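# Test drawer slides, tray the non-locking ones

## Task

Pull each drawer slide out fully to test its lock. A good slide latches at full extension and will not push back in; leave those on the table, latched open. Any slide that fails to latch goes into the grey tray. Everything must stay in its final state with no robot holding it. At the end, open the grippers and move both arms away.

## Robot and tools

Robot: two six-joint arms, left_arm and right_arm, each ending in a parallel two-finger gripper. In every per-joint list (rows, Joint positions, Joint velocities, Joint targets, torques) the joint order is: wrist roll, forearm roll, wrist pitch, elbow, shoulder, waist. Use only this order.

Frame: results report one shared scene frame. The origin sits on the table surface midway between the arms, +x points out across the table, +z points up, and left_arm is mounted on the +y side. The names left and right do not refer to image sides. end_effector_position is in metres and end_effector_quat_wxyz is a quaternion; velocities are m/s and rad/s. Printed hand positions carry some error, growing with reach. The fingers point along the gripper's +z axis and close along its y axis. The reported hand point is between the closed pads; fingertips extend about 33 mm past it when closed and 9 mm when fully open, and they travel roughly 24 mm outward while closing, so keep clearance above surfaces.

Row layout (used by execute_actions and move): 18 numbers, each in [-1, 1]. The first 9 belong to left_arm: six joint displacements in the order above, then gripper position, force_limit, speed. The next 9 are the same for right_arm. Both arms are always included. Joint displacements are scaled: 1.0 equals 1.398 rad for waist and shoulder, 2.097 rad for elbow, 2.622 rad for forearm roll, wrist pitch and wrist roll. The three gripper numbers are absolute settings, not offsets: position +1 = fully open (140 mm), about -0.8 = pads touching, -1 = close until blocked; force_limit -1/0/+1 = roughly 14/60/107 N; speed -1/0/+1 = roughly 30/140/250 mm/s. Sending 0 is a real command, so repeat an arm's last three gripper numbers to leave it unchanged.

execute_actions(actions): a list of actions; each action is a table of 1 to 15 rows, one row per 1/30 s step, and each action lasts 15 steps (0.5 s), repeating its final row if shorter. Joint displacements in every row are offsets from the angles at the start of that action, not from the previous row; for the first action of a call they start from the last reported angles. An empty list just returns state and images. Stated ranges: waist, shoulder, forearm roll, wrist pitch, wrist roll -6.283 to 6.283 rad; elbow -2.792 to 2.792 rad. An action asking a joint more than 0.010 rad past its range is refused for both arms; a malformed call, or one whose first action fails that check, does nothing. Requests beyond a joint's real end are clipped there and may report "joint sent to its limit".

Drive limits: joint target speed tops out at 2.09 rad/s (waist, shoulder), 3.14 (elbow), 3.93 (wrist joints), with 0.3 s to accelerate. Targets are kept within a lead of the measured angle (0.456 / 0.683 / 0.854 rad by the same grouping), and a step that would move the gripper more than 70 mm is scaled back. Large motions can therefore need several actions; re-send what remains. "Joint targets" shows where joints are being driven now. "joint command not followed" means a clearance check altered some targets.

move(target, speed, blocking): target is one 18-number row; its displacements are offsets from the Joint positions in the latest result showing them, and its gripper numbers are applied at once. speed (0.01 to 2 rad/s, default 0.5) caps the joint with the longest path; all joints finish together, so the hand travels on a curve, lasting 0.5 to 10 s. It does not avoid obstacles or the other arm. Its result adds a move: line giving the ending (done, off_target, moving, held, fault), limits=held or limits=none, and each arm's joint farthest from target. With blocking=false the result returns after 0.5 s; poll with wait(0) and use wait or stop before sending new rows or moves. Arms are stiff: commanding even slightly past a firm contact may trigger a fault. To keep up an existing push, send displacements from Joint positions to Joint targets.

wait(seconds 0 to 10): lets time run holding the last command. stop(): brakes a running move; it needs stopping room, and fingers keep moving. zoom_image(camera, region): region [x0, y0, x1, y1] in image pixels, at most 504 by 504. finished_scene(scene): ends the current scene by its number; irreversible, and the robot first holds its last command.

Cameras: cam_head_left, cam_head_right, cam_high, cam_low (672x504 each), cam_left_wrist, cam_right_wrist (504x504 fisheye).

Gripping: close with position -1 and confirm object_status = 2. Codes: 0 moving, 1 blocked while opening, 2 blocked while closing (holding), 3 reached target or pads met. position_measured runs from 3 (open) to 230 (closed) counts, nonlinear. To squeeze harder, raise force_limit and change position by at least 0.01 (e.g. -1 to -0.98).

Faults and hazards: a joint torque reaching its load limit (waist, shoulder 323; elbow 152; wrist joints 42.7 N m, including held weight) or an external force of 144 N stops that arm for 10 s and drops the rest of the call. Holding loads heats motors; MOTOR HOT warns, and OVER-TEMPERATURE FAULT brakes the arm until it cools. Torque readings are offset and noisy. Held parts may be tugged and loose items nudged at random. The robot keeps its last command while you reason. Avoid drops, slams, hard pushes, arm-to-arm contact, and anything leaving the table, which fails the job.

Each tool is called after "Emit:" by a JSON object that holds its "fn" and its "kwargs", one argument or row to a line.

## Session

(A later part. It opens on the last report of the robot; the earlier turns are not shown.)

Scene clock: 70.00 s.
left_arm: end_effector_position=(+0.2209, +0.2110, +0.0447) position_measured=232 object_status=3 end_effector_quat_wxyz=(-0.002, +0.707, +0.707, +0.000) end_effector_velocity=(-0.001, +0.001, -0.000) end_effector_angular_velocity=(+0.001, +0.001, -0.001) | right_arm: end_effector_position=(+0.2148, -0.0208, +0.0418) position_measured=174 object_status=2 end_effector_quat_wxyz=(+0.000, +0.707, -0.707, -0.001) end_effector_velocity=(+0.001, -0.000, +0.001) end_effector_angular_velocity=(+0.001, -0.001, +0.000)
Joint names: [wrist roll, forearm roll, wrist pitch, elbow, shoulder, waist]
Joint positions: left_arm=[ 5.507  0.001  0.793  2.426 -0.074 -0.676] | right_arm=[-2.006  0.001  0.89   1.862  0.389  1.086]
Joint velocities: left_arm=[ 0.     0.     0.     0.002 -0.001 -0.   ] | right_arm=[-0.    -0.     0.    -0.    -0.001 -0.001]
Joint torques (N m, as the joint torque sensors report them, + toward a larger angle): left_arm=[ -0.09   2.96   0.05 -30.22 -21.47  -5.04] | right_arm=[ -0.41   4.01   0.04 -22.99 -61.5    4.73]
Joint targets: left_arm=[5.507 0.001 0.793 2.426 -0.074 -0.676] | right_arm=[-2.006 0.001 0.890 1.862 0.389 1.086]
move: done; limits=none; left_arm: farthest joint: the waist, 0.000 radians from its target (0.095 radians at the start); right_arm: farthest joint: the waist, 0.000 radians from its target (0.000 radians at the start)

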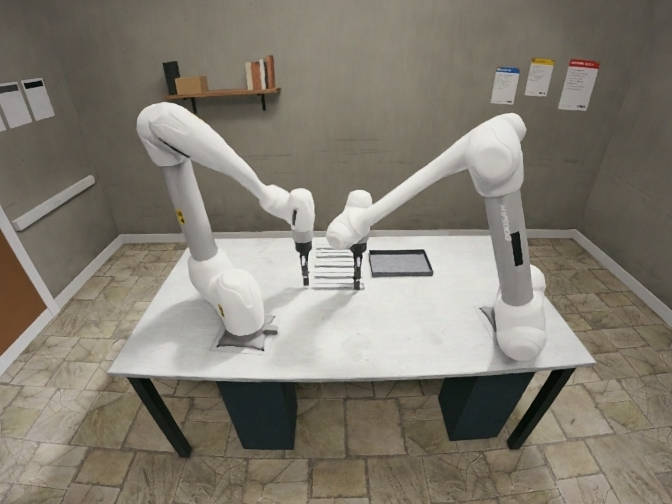

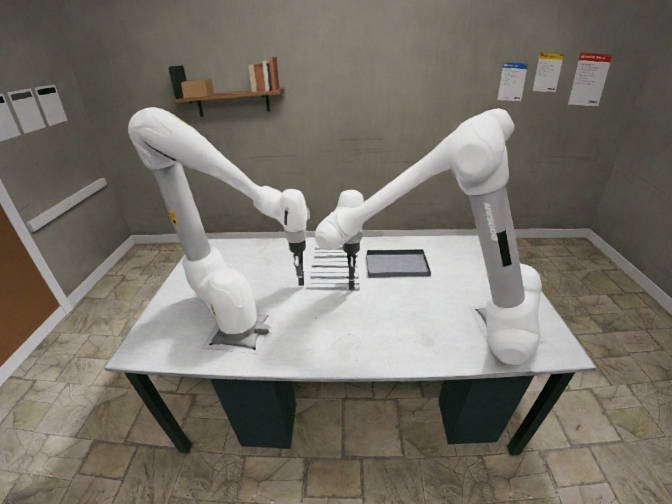

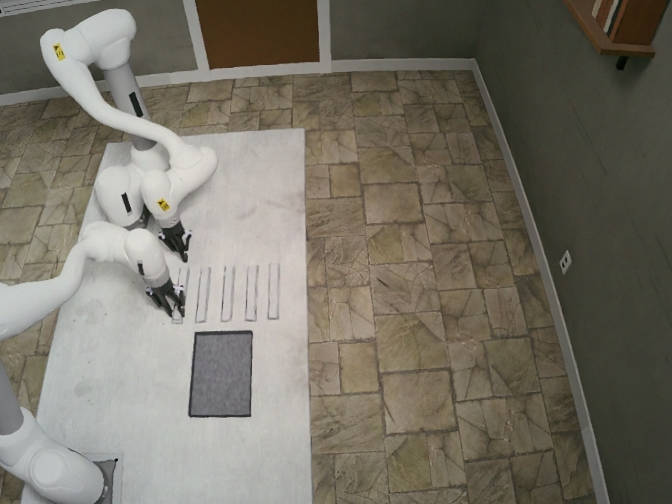

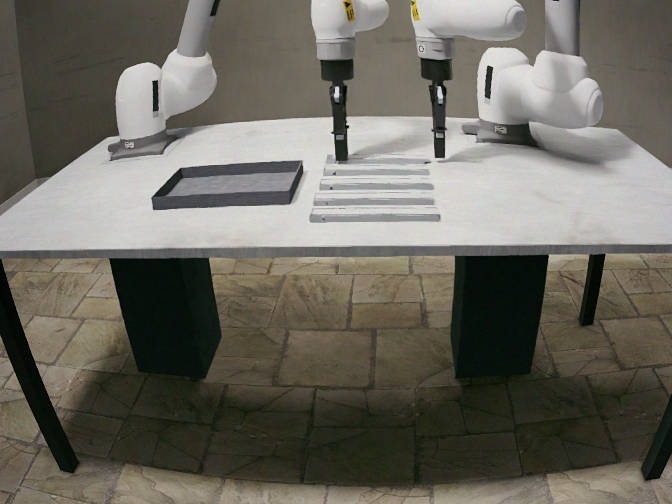

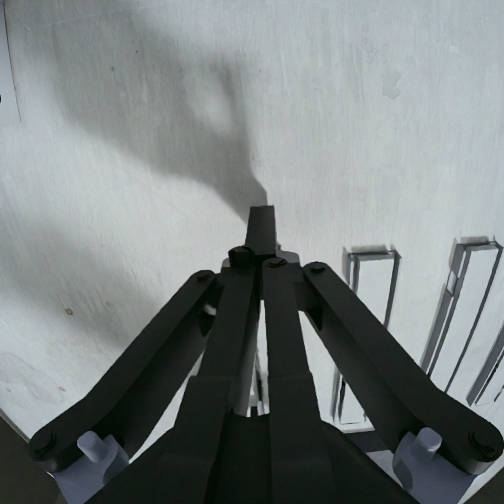

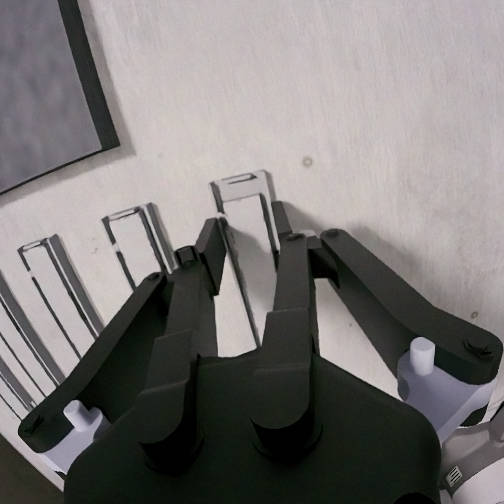

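Emit:
{"fn": "move", "kwargs": {
  "target": [0,0,0.0055,-0.0023,-0.006,0,-1,-0.5,0,0,0,0,0,0,0,-1,-0.3,-0.5],
  "speed": 0.05
}}

Emit:
{"fn": "move", "kwargs": {
  "target": [-0.0255,0,-0.0013,-0.0183,0.03,-0.048,-1,-0.5,0,0,0,0,0,0,0,-1,-0.3,-0.5],
  "speed": 0.1
}}

Emit:
{"fn": "move", "kwargs": {
  "target": [0,0,-0.0063,0.0026,0.0069,0,-1,-0.5,0,0,0,0,0,0,0,-1,-0.3,-0.5],
  "speed": 0.015
}}

Emit:
{"fn": "move", "kwargs": {
  "target": [0.0255,0,0.0007,0.0185,-0.0294,0.048,-1,-0.5,0,0,0,0,0,0,0,-1,-0.3,-0.5],
  "speed": 0.03
}}

Scene clock: 82.13 s.
left_arm: end_effector_position=(+0.2206, +0.2113, +0.0496) position_measured=232 object_status=3 end_effector_quat_wxyz=(-0.002, +0.707, +0.707, +0.000) end_effector_velocity=(-0.000, -0.001, +0.000) end_effector_angular_velocity=(-0.000, +0.001, +0.001) | right_arm: end_effector_position=(+0.2148, -0.0208, +0.0418) position_measured=174 object_status=2 end_effector_quat_wxyz=(+0.000, +0.707, -0.707, -0.001) end_effector_velocity=(-0.000, -0.000, -0.001) end_effector_angular_velocity=(-0.002, +0.001, -0.000)
Joint names: [wrist roll, forearm roll, wrist pitch, elbow, shoulder, waist]
Joint positions: left_arm=[ 5.507  0.001  0.808  2.421 -0.082 -0.676] | right_arm=[-2.006  0.001  0.89   1.862  0.389  1.086]
Joint velocities: left_arm=[-0.    -0.002  0.001 -0.001  0.    -0.001] | right_arm=[ 0.001 -0.    -0.     0.     0.002 -0.   ]
Joint torques (N m, as the joint torque sensors report them, + toward a larger angle): left_arm=[ -0.09   3.11   0.27 -30.54 -21.32  -6.1 ] | right_arm=[ -0.53   3.99   0.13 -22.92 -62.39   5.73]
Joint targets: left_arm=[5.507 0.001 0.808 2.421 -0.082 -0.676] | right_arm=[-2.006 0.001 0.890 1.862 0.389 1.086]
move: done; limits=none; left_arm: farthest joint: the waist, 0.000 radians from its target (0.000 radians at the start); right_arm: farthest joint: the waist, 0.000 radians from its target (0.000 radians at the start)

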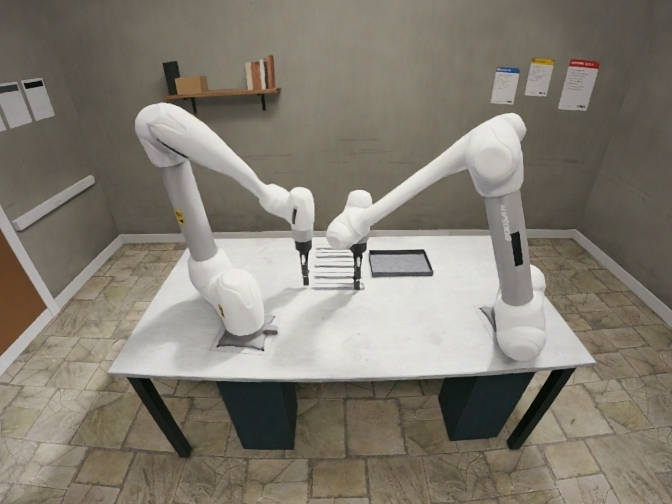

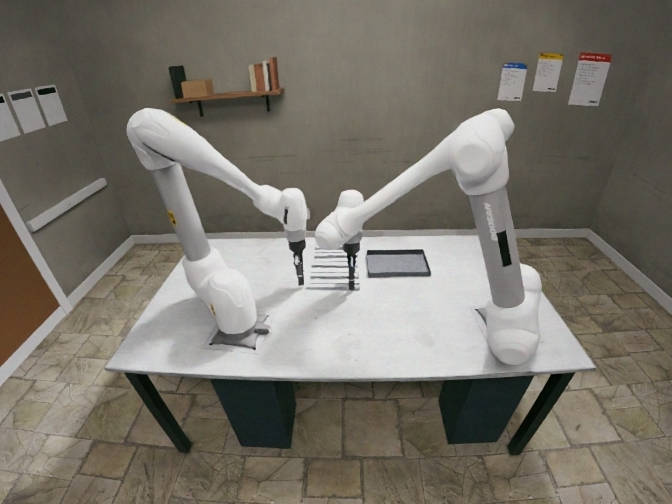

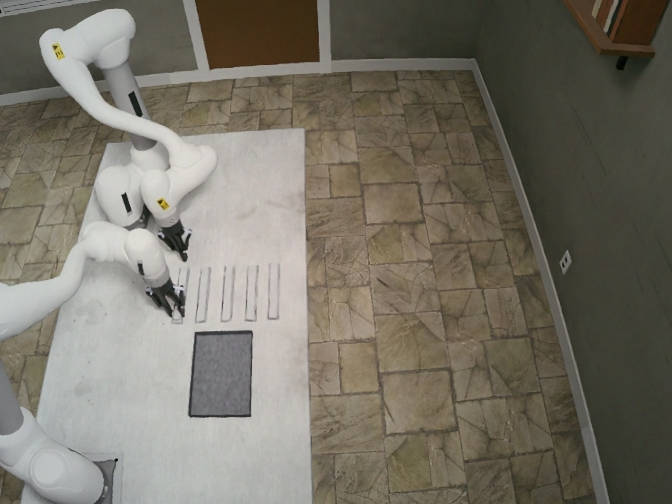

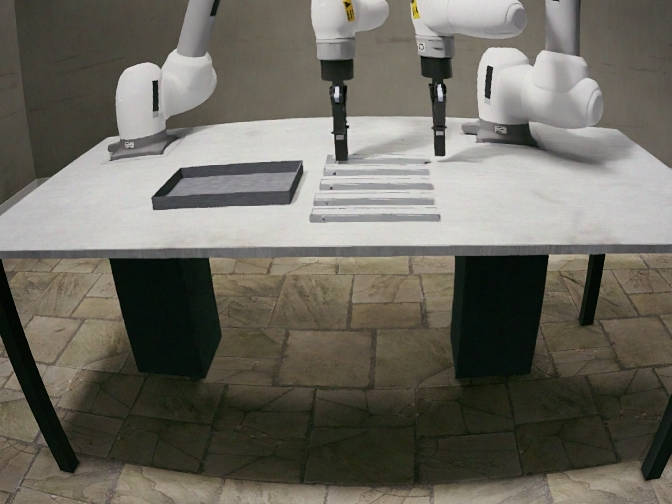

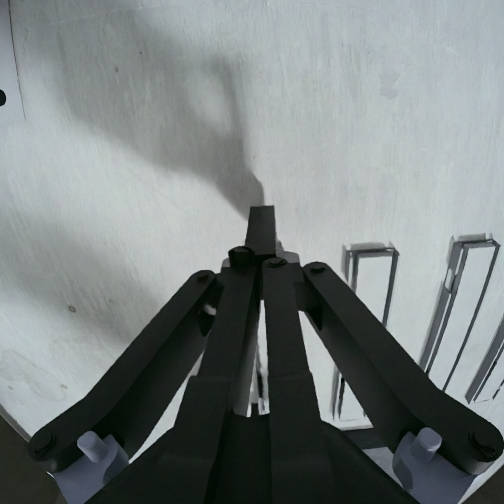

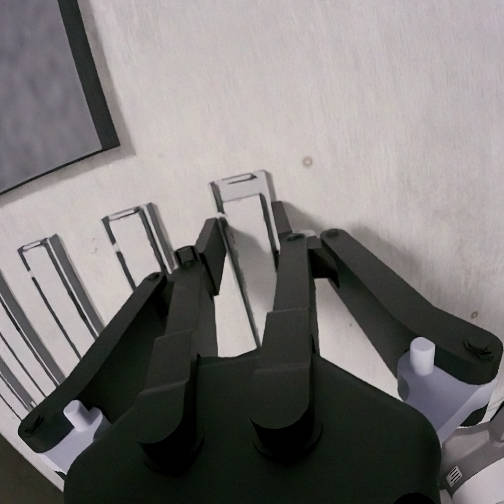

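Scene clock: 83.10 s.
left_arm: end_effector_position=(+0.2215, +0.1751, +0.0497) position_measured=232 object_status=3 end_effector_quat_wxyz=(-0.002, +0.708, +0.707, +0.001) end_effector_velocity=(-0.000, +0.001, -0.000) end_effector_angular_velocity=(+0.001, +0.000, -0.001) | right_arm: end_effector_position=(+0.2148, -0.0208, +0.0418) position_measured=174 object_status=2 end_effector_quat_wxyz=(+0.000, +0.707, -0.707, -0.001) end_effector_velocity=(+0.000, -0.000, +0.001) end_effector_angular_velocity=(+0.001, -0.000, -0.001)
Joint names: [wrist roll, forearm roll, wrist pitch, elbow, shoulder, waist]
Joint positions: left_arm=[ 5.44   0.001  0.804  2.383 -0.041 -0.743] | right_arm=[-2.006  0.001  0.89   1.862  0.389  1.086]
Joint velocities: left_arm=[-0.     0.001 -0.     0.001  0.    -0.   ] | right_arm=[-0.     0.    -0.     0.    -0.001 -0.001]
Joint torques (N m, as the joint torque sensors report them, + toward a larger angle): left_arm=[  0.26   3.24   0.17 -30.22 -25.2   -6.19] | right_arm=[ -0.41   4.05   0.05 -22.22 -63.04   4.86]
Joint targets: left_arm=[5.440 0.001 0.804 2.383 -0.040 -0.743] | right_arm=[-2.006 0.001 0.890 1.862 0.389 1.086]
move: done; limits=none; left_arm: farthest joint: the waist, 0.000 radians from its target (0.067 radians at the start); right_arm: farthest joint: the waist, 0.000 radians from its target (0.000 radians at the start)

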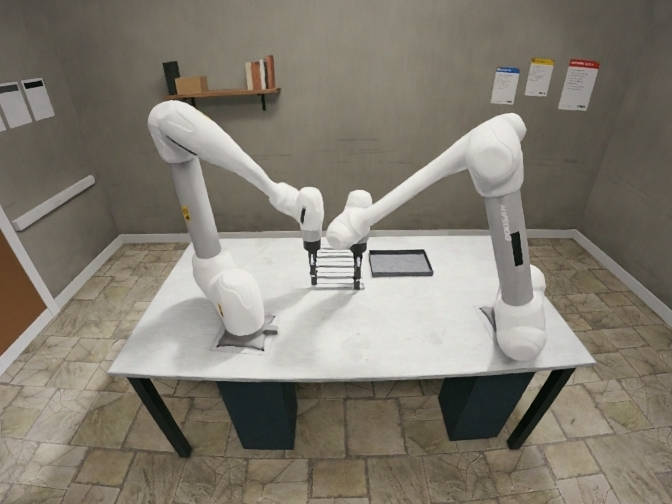

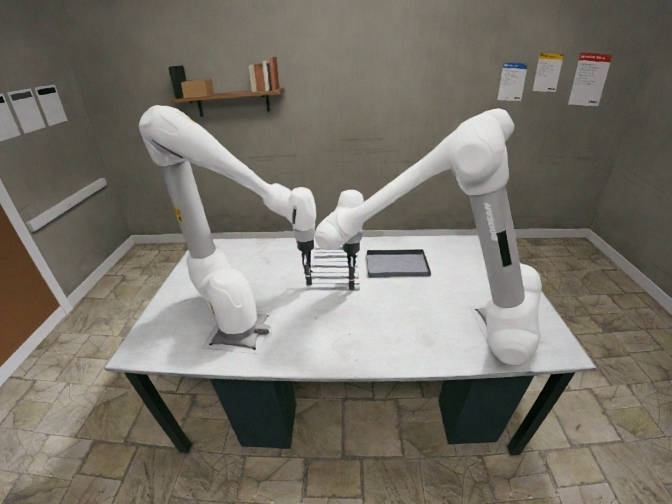

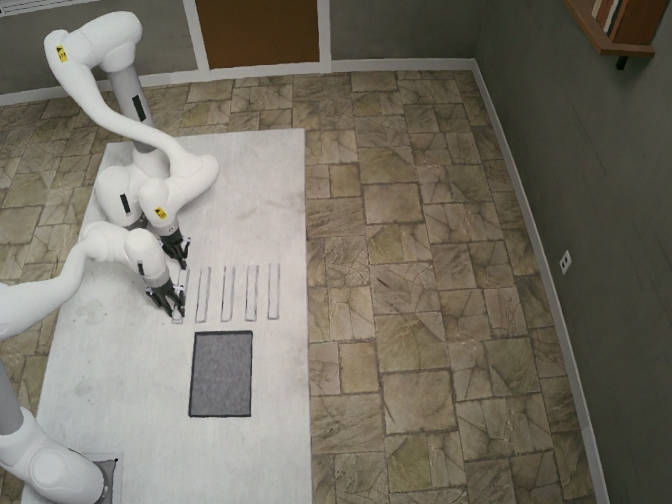

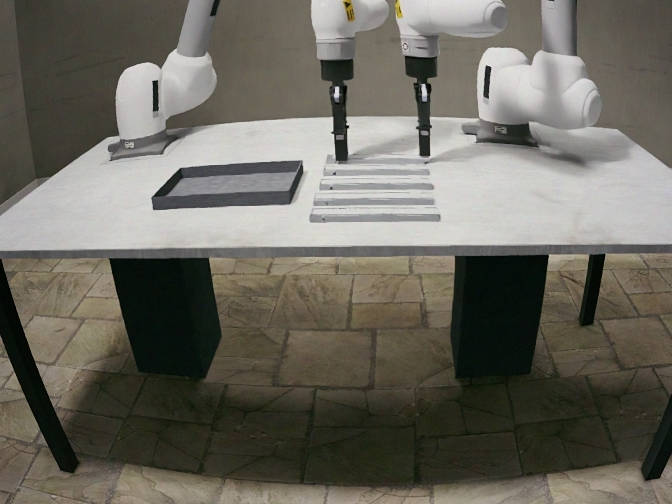

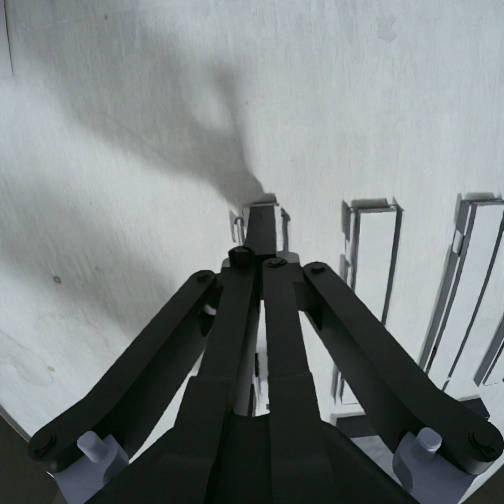

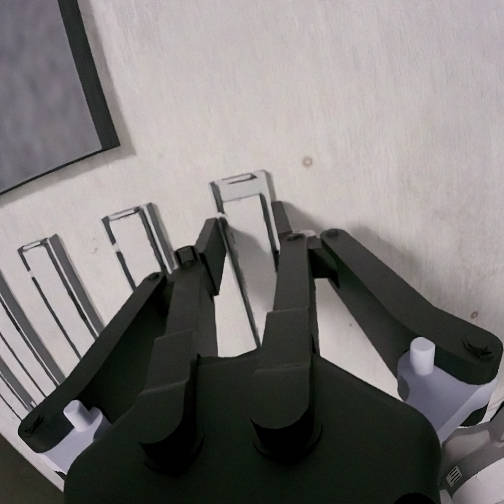

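Scene clock: 84.43 s.
left_arm: end_effector_position=(+0.2219, +0.1746, +0.0441) position_measured=232 object_status=3 end_effector_quat_wxyz=(-0.002, +0.708, +0.707, +0.000) end_effector_velocity=(-0.001, +0.001, -0.001) end_effector_angular_velocity=(+0.003, +0.001, +0.000) | right_arm: end_effector_position=(+0.2148, -0.0208, +0.0418) position_measured=174 object_status=2 end_effector_quat_wxyz=(+0.000, +0.707, -0.707, -0.001) end_effector_velocity=(+0.000, +0.000, -0.000) end_effector_angular_velocity=(-0.000, +0.000, -0.000)
Joint names: [wrist roll, forearm roll, wrist pitch, elbow, shoulder, waist]
Joint positions: left_arm=[ 5.44   0.001  0.788  2.388 -0.031 -0.743] | right_arm=[-2.006  0.001  0.89   1.862  0.389  1.086]
Joint velocities: left_arm=[-0.     0.001  0.001  0.002  0.     0.   ] | right_arm=[-0.    -0.    -0.    -0.     0.001 -0.   ]
Joint torques (N m, as the joint torque sensors report them, + toward a larger angle): left_arm=[ -0.3    5.28  -3.85 -12.88  -5.64  -3.34] | right_arm=[ -0.42   4.02  -0.06 -22.32 -62.15   5.8 ]
Joint targets: left_arm=[5.440 0.001 0.788 2.388 -0.031 -0.743] | right_arm=[-2.006 0.001 0.890 1.862 0.389 1.086]
move: done; limits=none; left_arm: farthest joint: the waist, 0.000 radians from its target (0.000 radians at the start); right_arm: farthest joint: the waist, 0.000 radians from its target (0.000 radians at the start)

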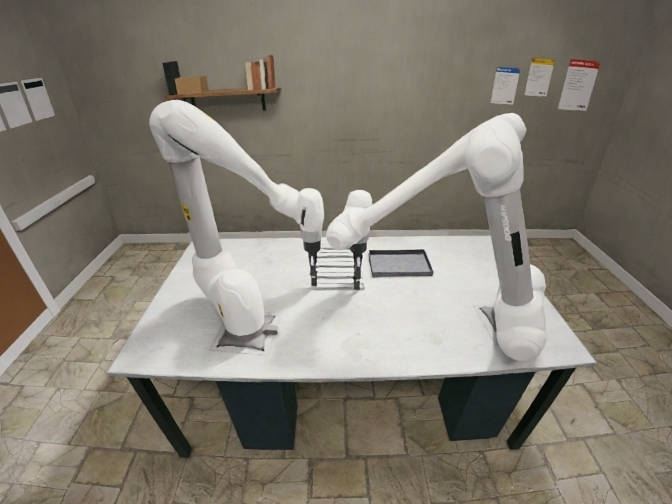

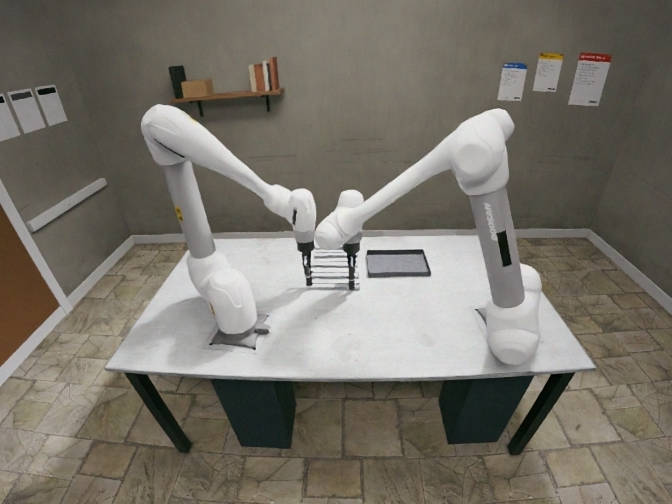

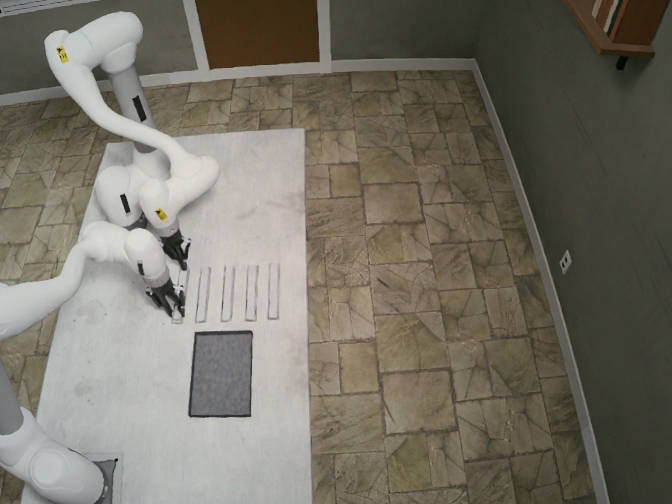

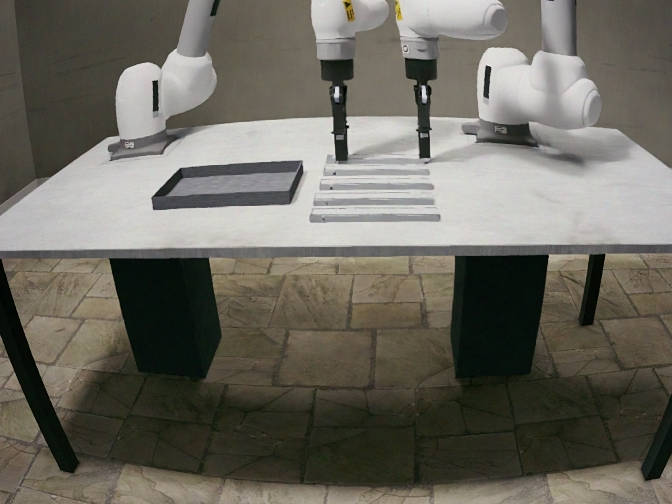

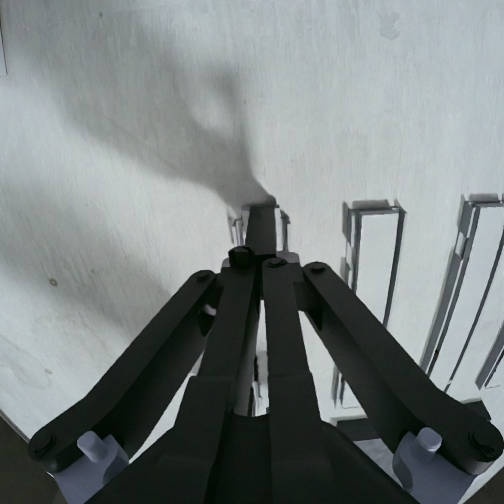

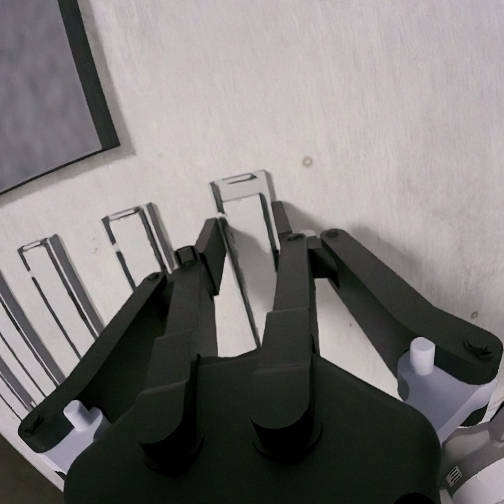

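Scene clock: 86.93 s.
left_arm: end_effector_position=(+0.2211, +0.2107, +0.0437) position_measured=232 object_status=3 end_effector_quat_wxyz=(-0.001, +0.707, +0.707, +0.000) end_effector_velocity=(+0.000, +0.000, -0.000) end_effector_angular_velocity=(+0.000, -0.001, -0.001) | right_arm: end_effector_position=(+0.2148, -0.0208, +0.0418) position_measured=174 object_status=2 end_effector_quat_wxyz=(+0.000, +0.707, -0.707, -0.001) end_effector_velocity=(+0.000, -0.001, -0.001) end_effector_angular_velocity=(-0.002, +0.000, -0.000)
Joint names: [wrist roll, forearm roll, wrist pitch, elbow, shoulder, waist]
Joint positions: left_arm=[ 5.507  0.001  0.79   2.427 -0.072 -0.676] | right_arm=[-2.006  0.001  0.89   1.862  0.389  1.086]
Joint velocities: left_arm=[ 0.     0.001 -0.001  0.     0.    -0.   ] | right_arm=[ 0.    -0.001 -0.     0.001  0.001 -0.   ]
Joint torques (N m, as the joint torque sensors report them, + toward a larger angle): left_arm=[  0.2   -1.59   8.85  21.6    8.92 -10.68] | right_arm=[ -0.29   4.76   0.47 -22.07 -61.82   8.02]
Joint targets: left_arm=[5.507 0.001 0.790 2.427 -0.072 -0.676] | right_arm=[-2.006 0.001 0.890 1.862 0.389 1.086]
move: done; limits=none; left_arm: farthest joint: the waist, 0.000 radians from its target (0.067 radians at the start); right_arm: farthest joint: the waist, 0.000 radians from its target (0.000 radians at the start)

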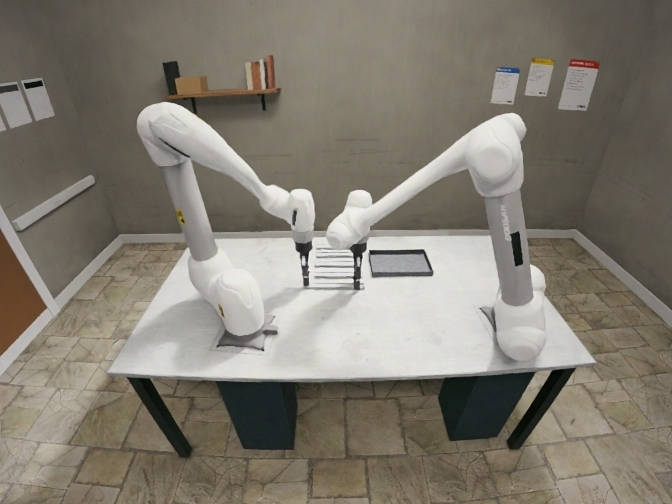

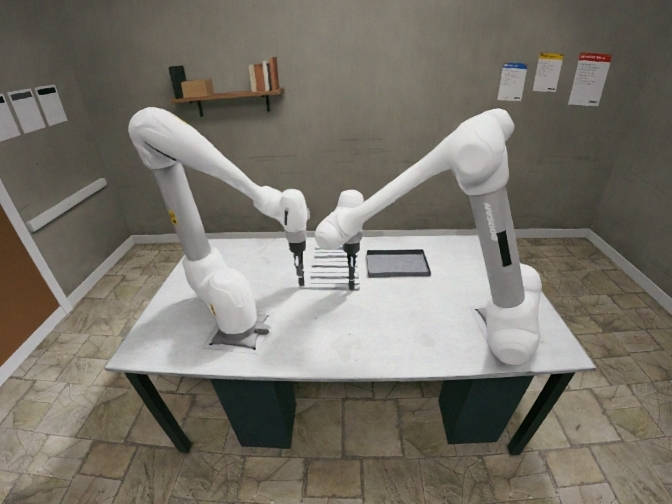

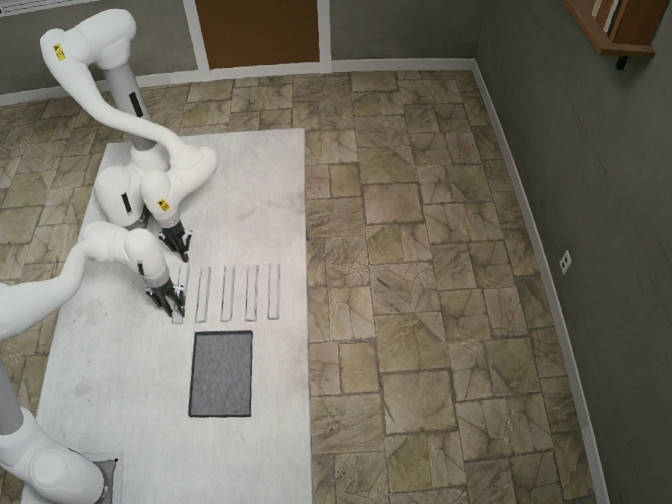

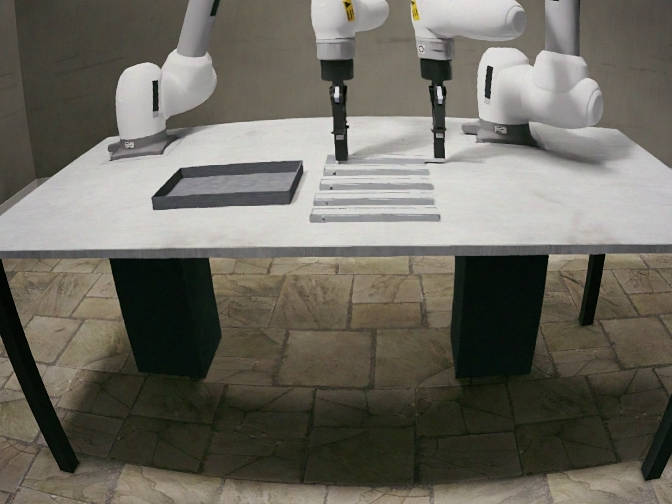

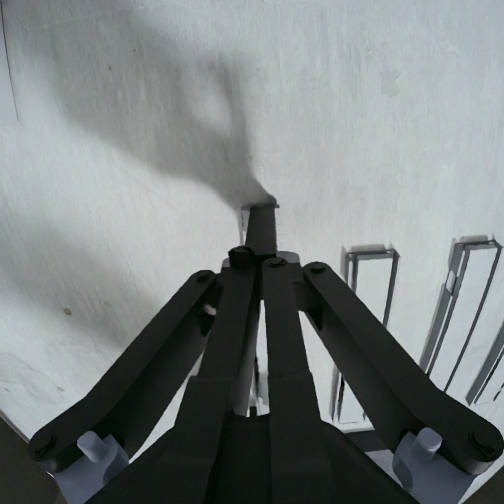

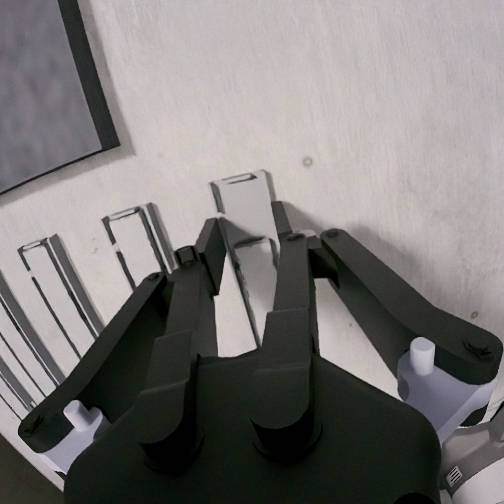

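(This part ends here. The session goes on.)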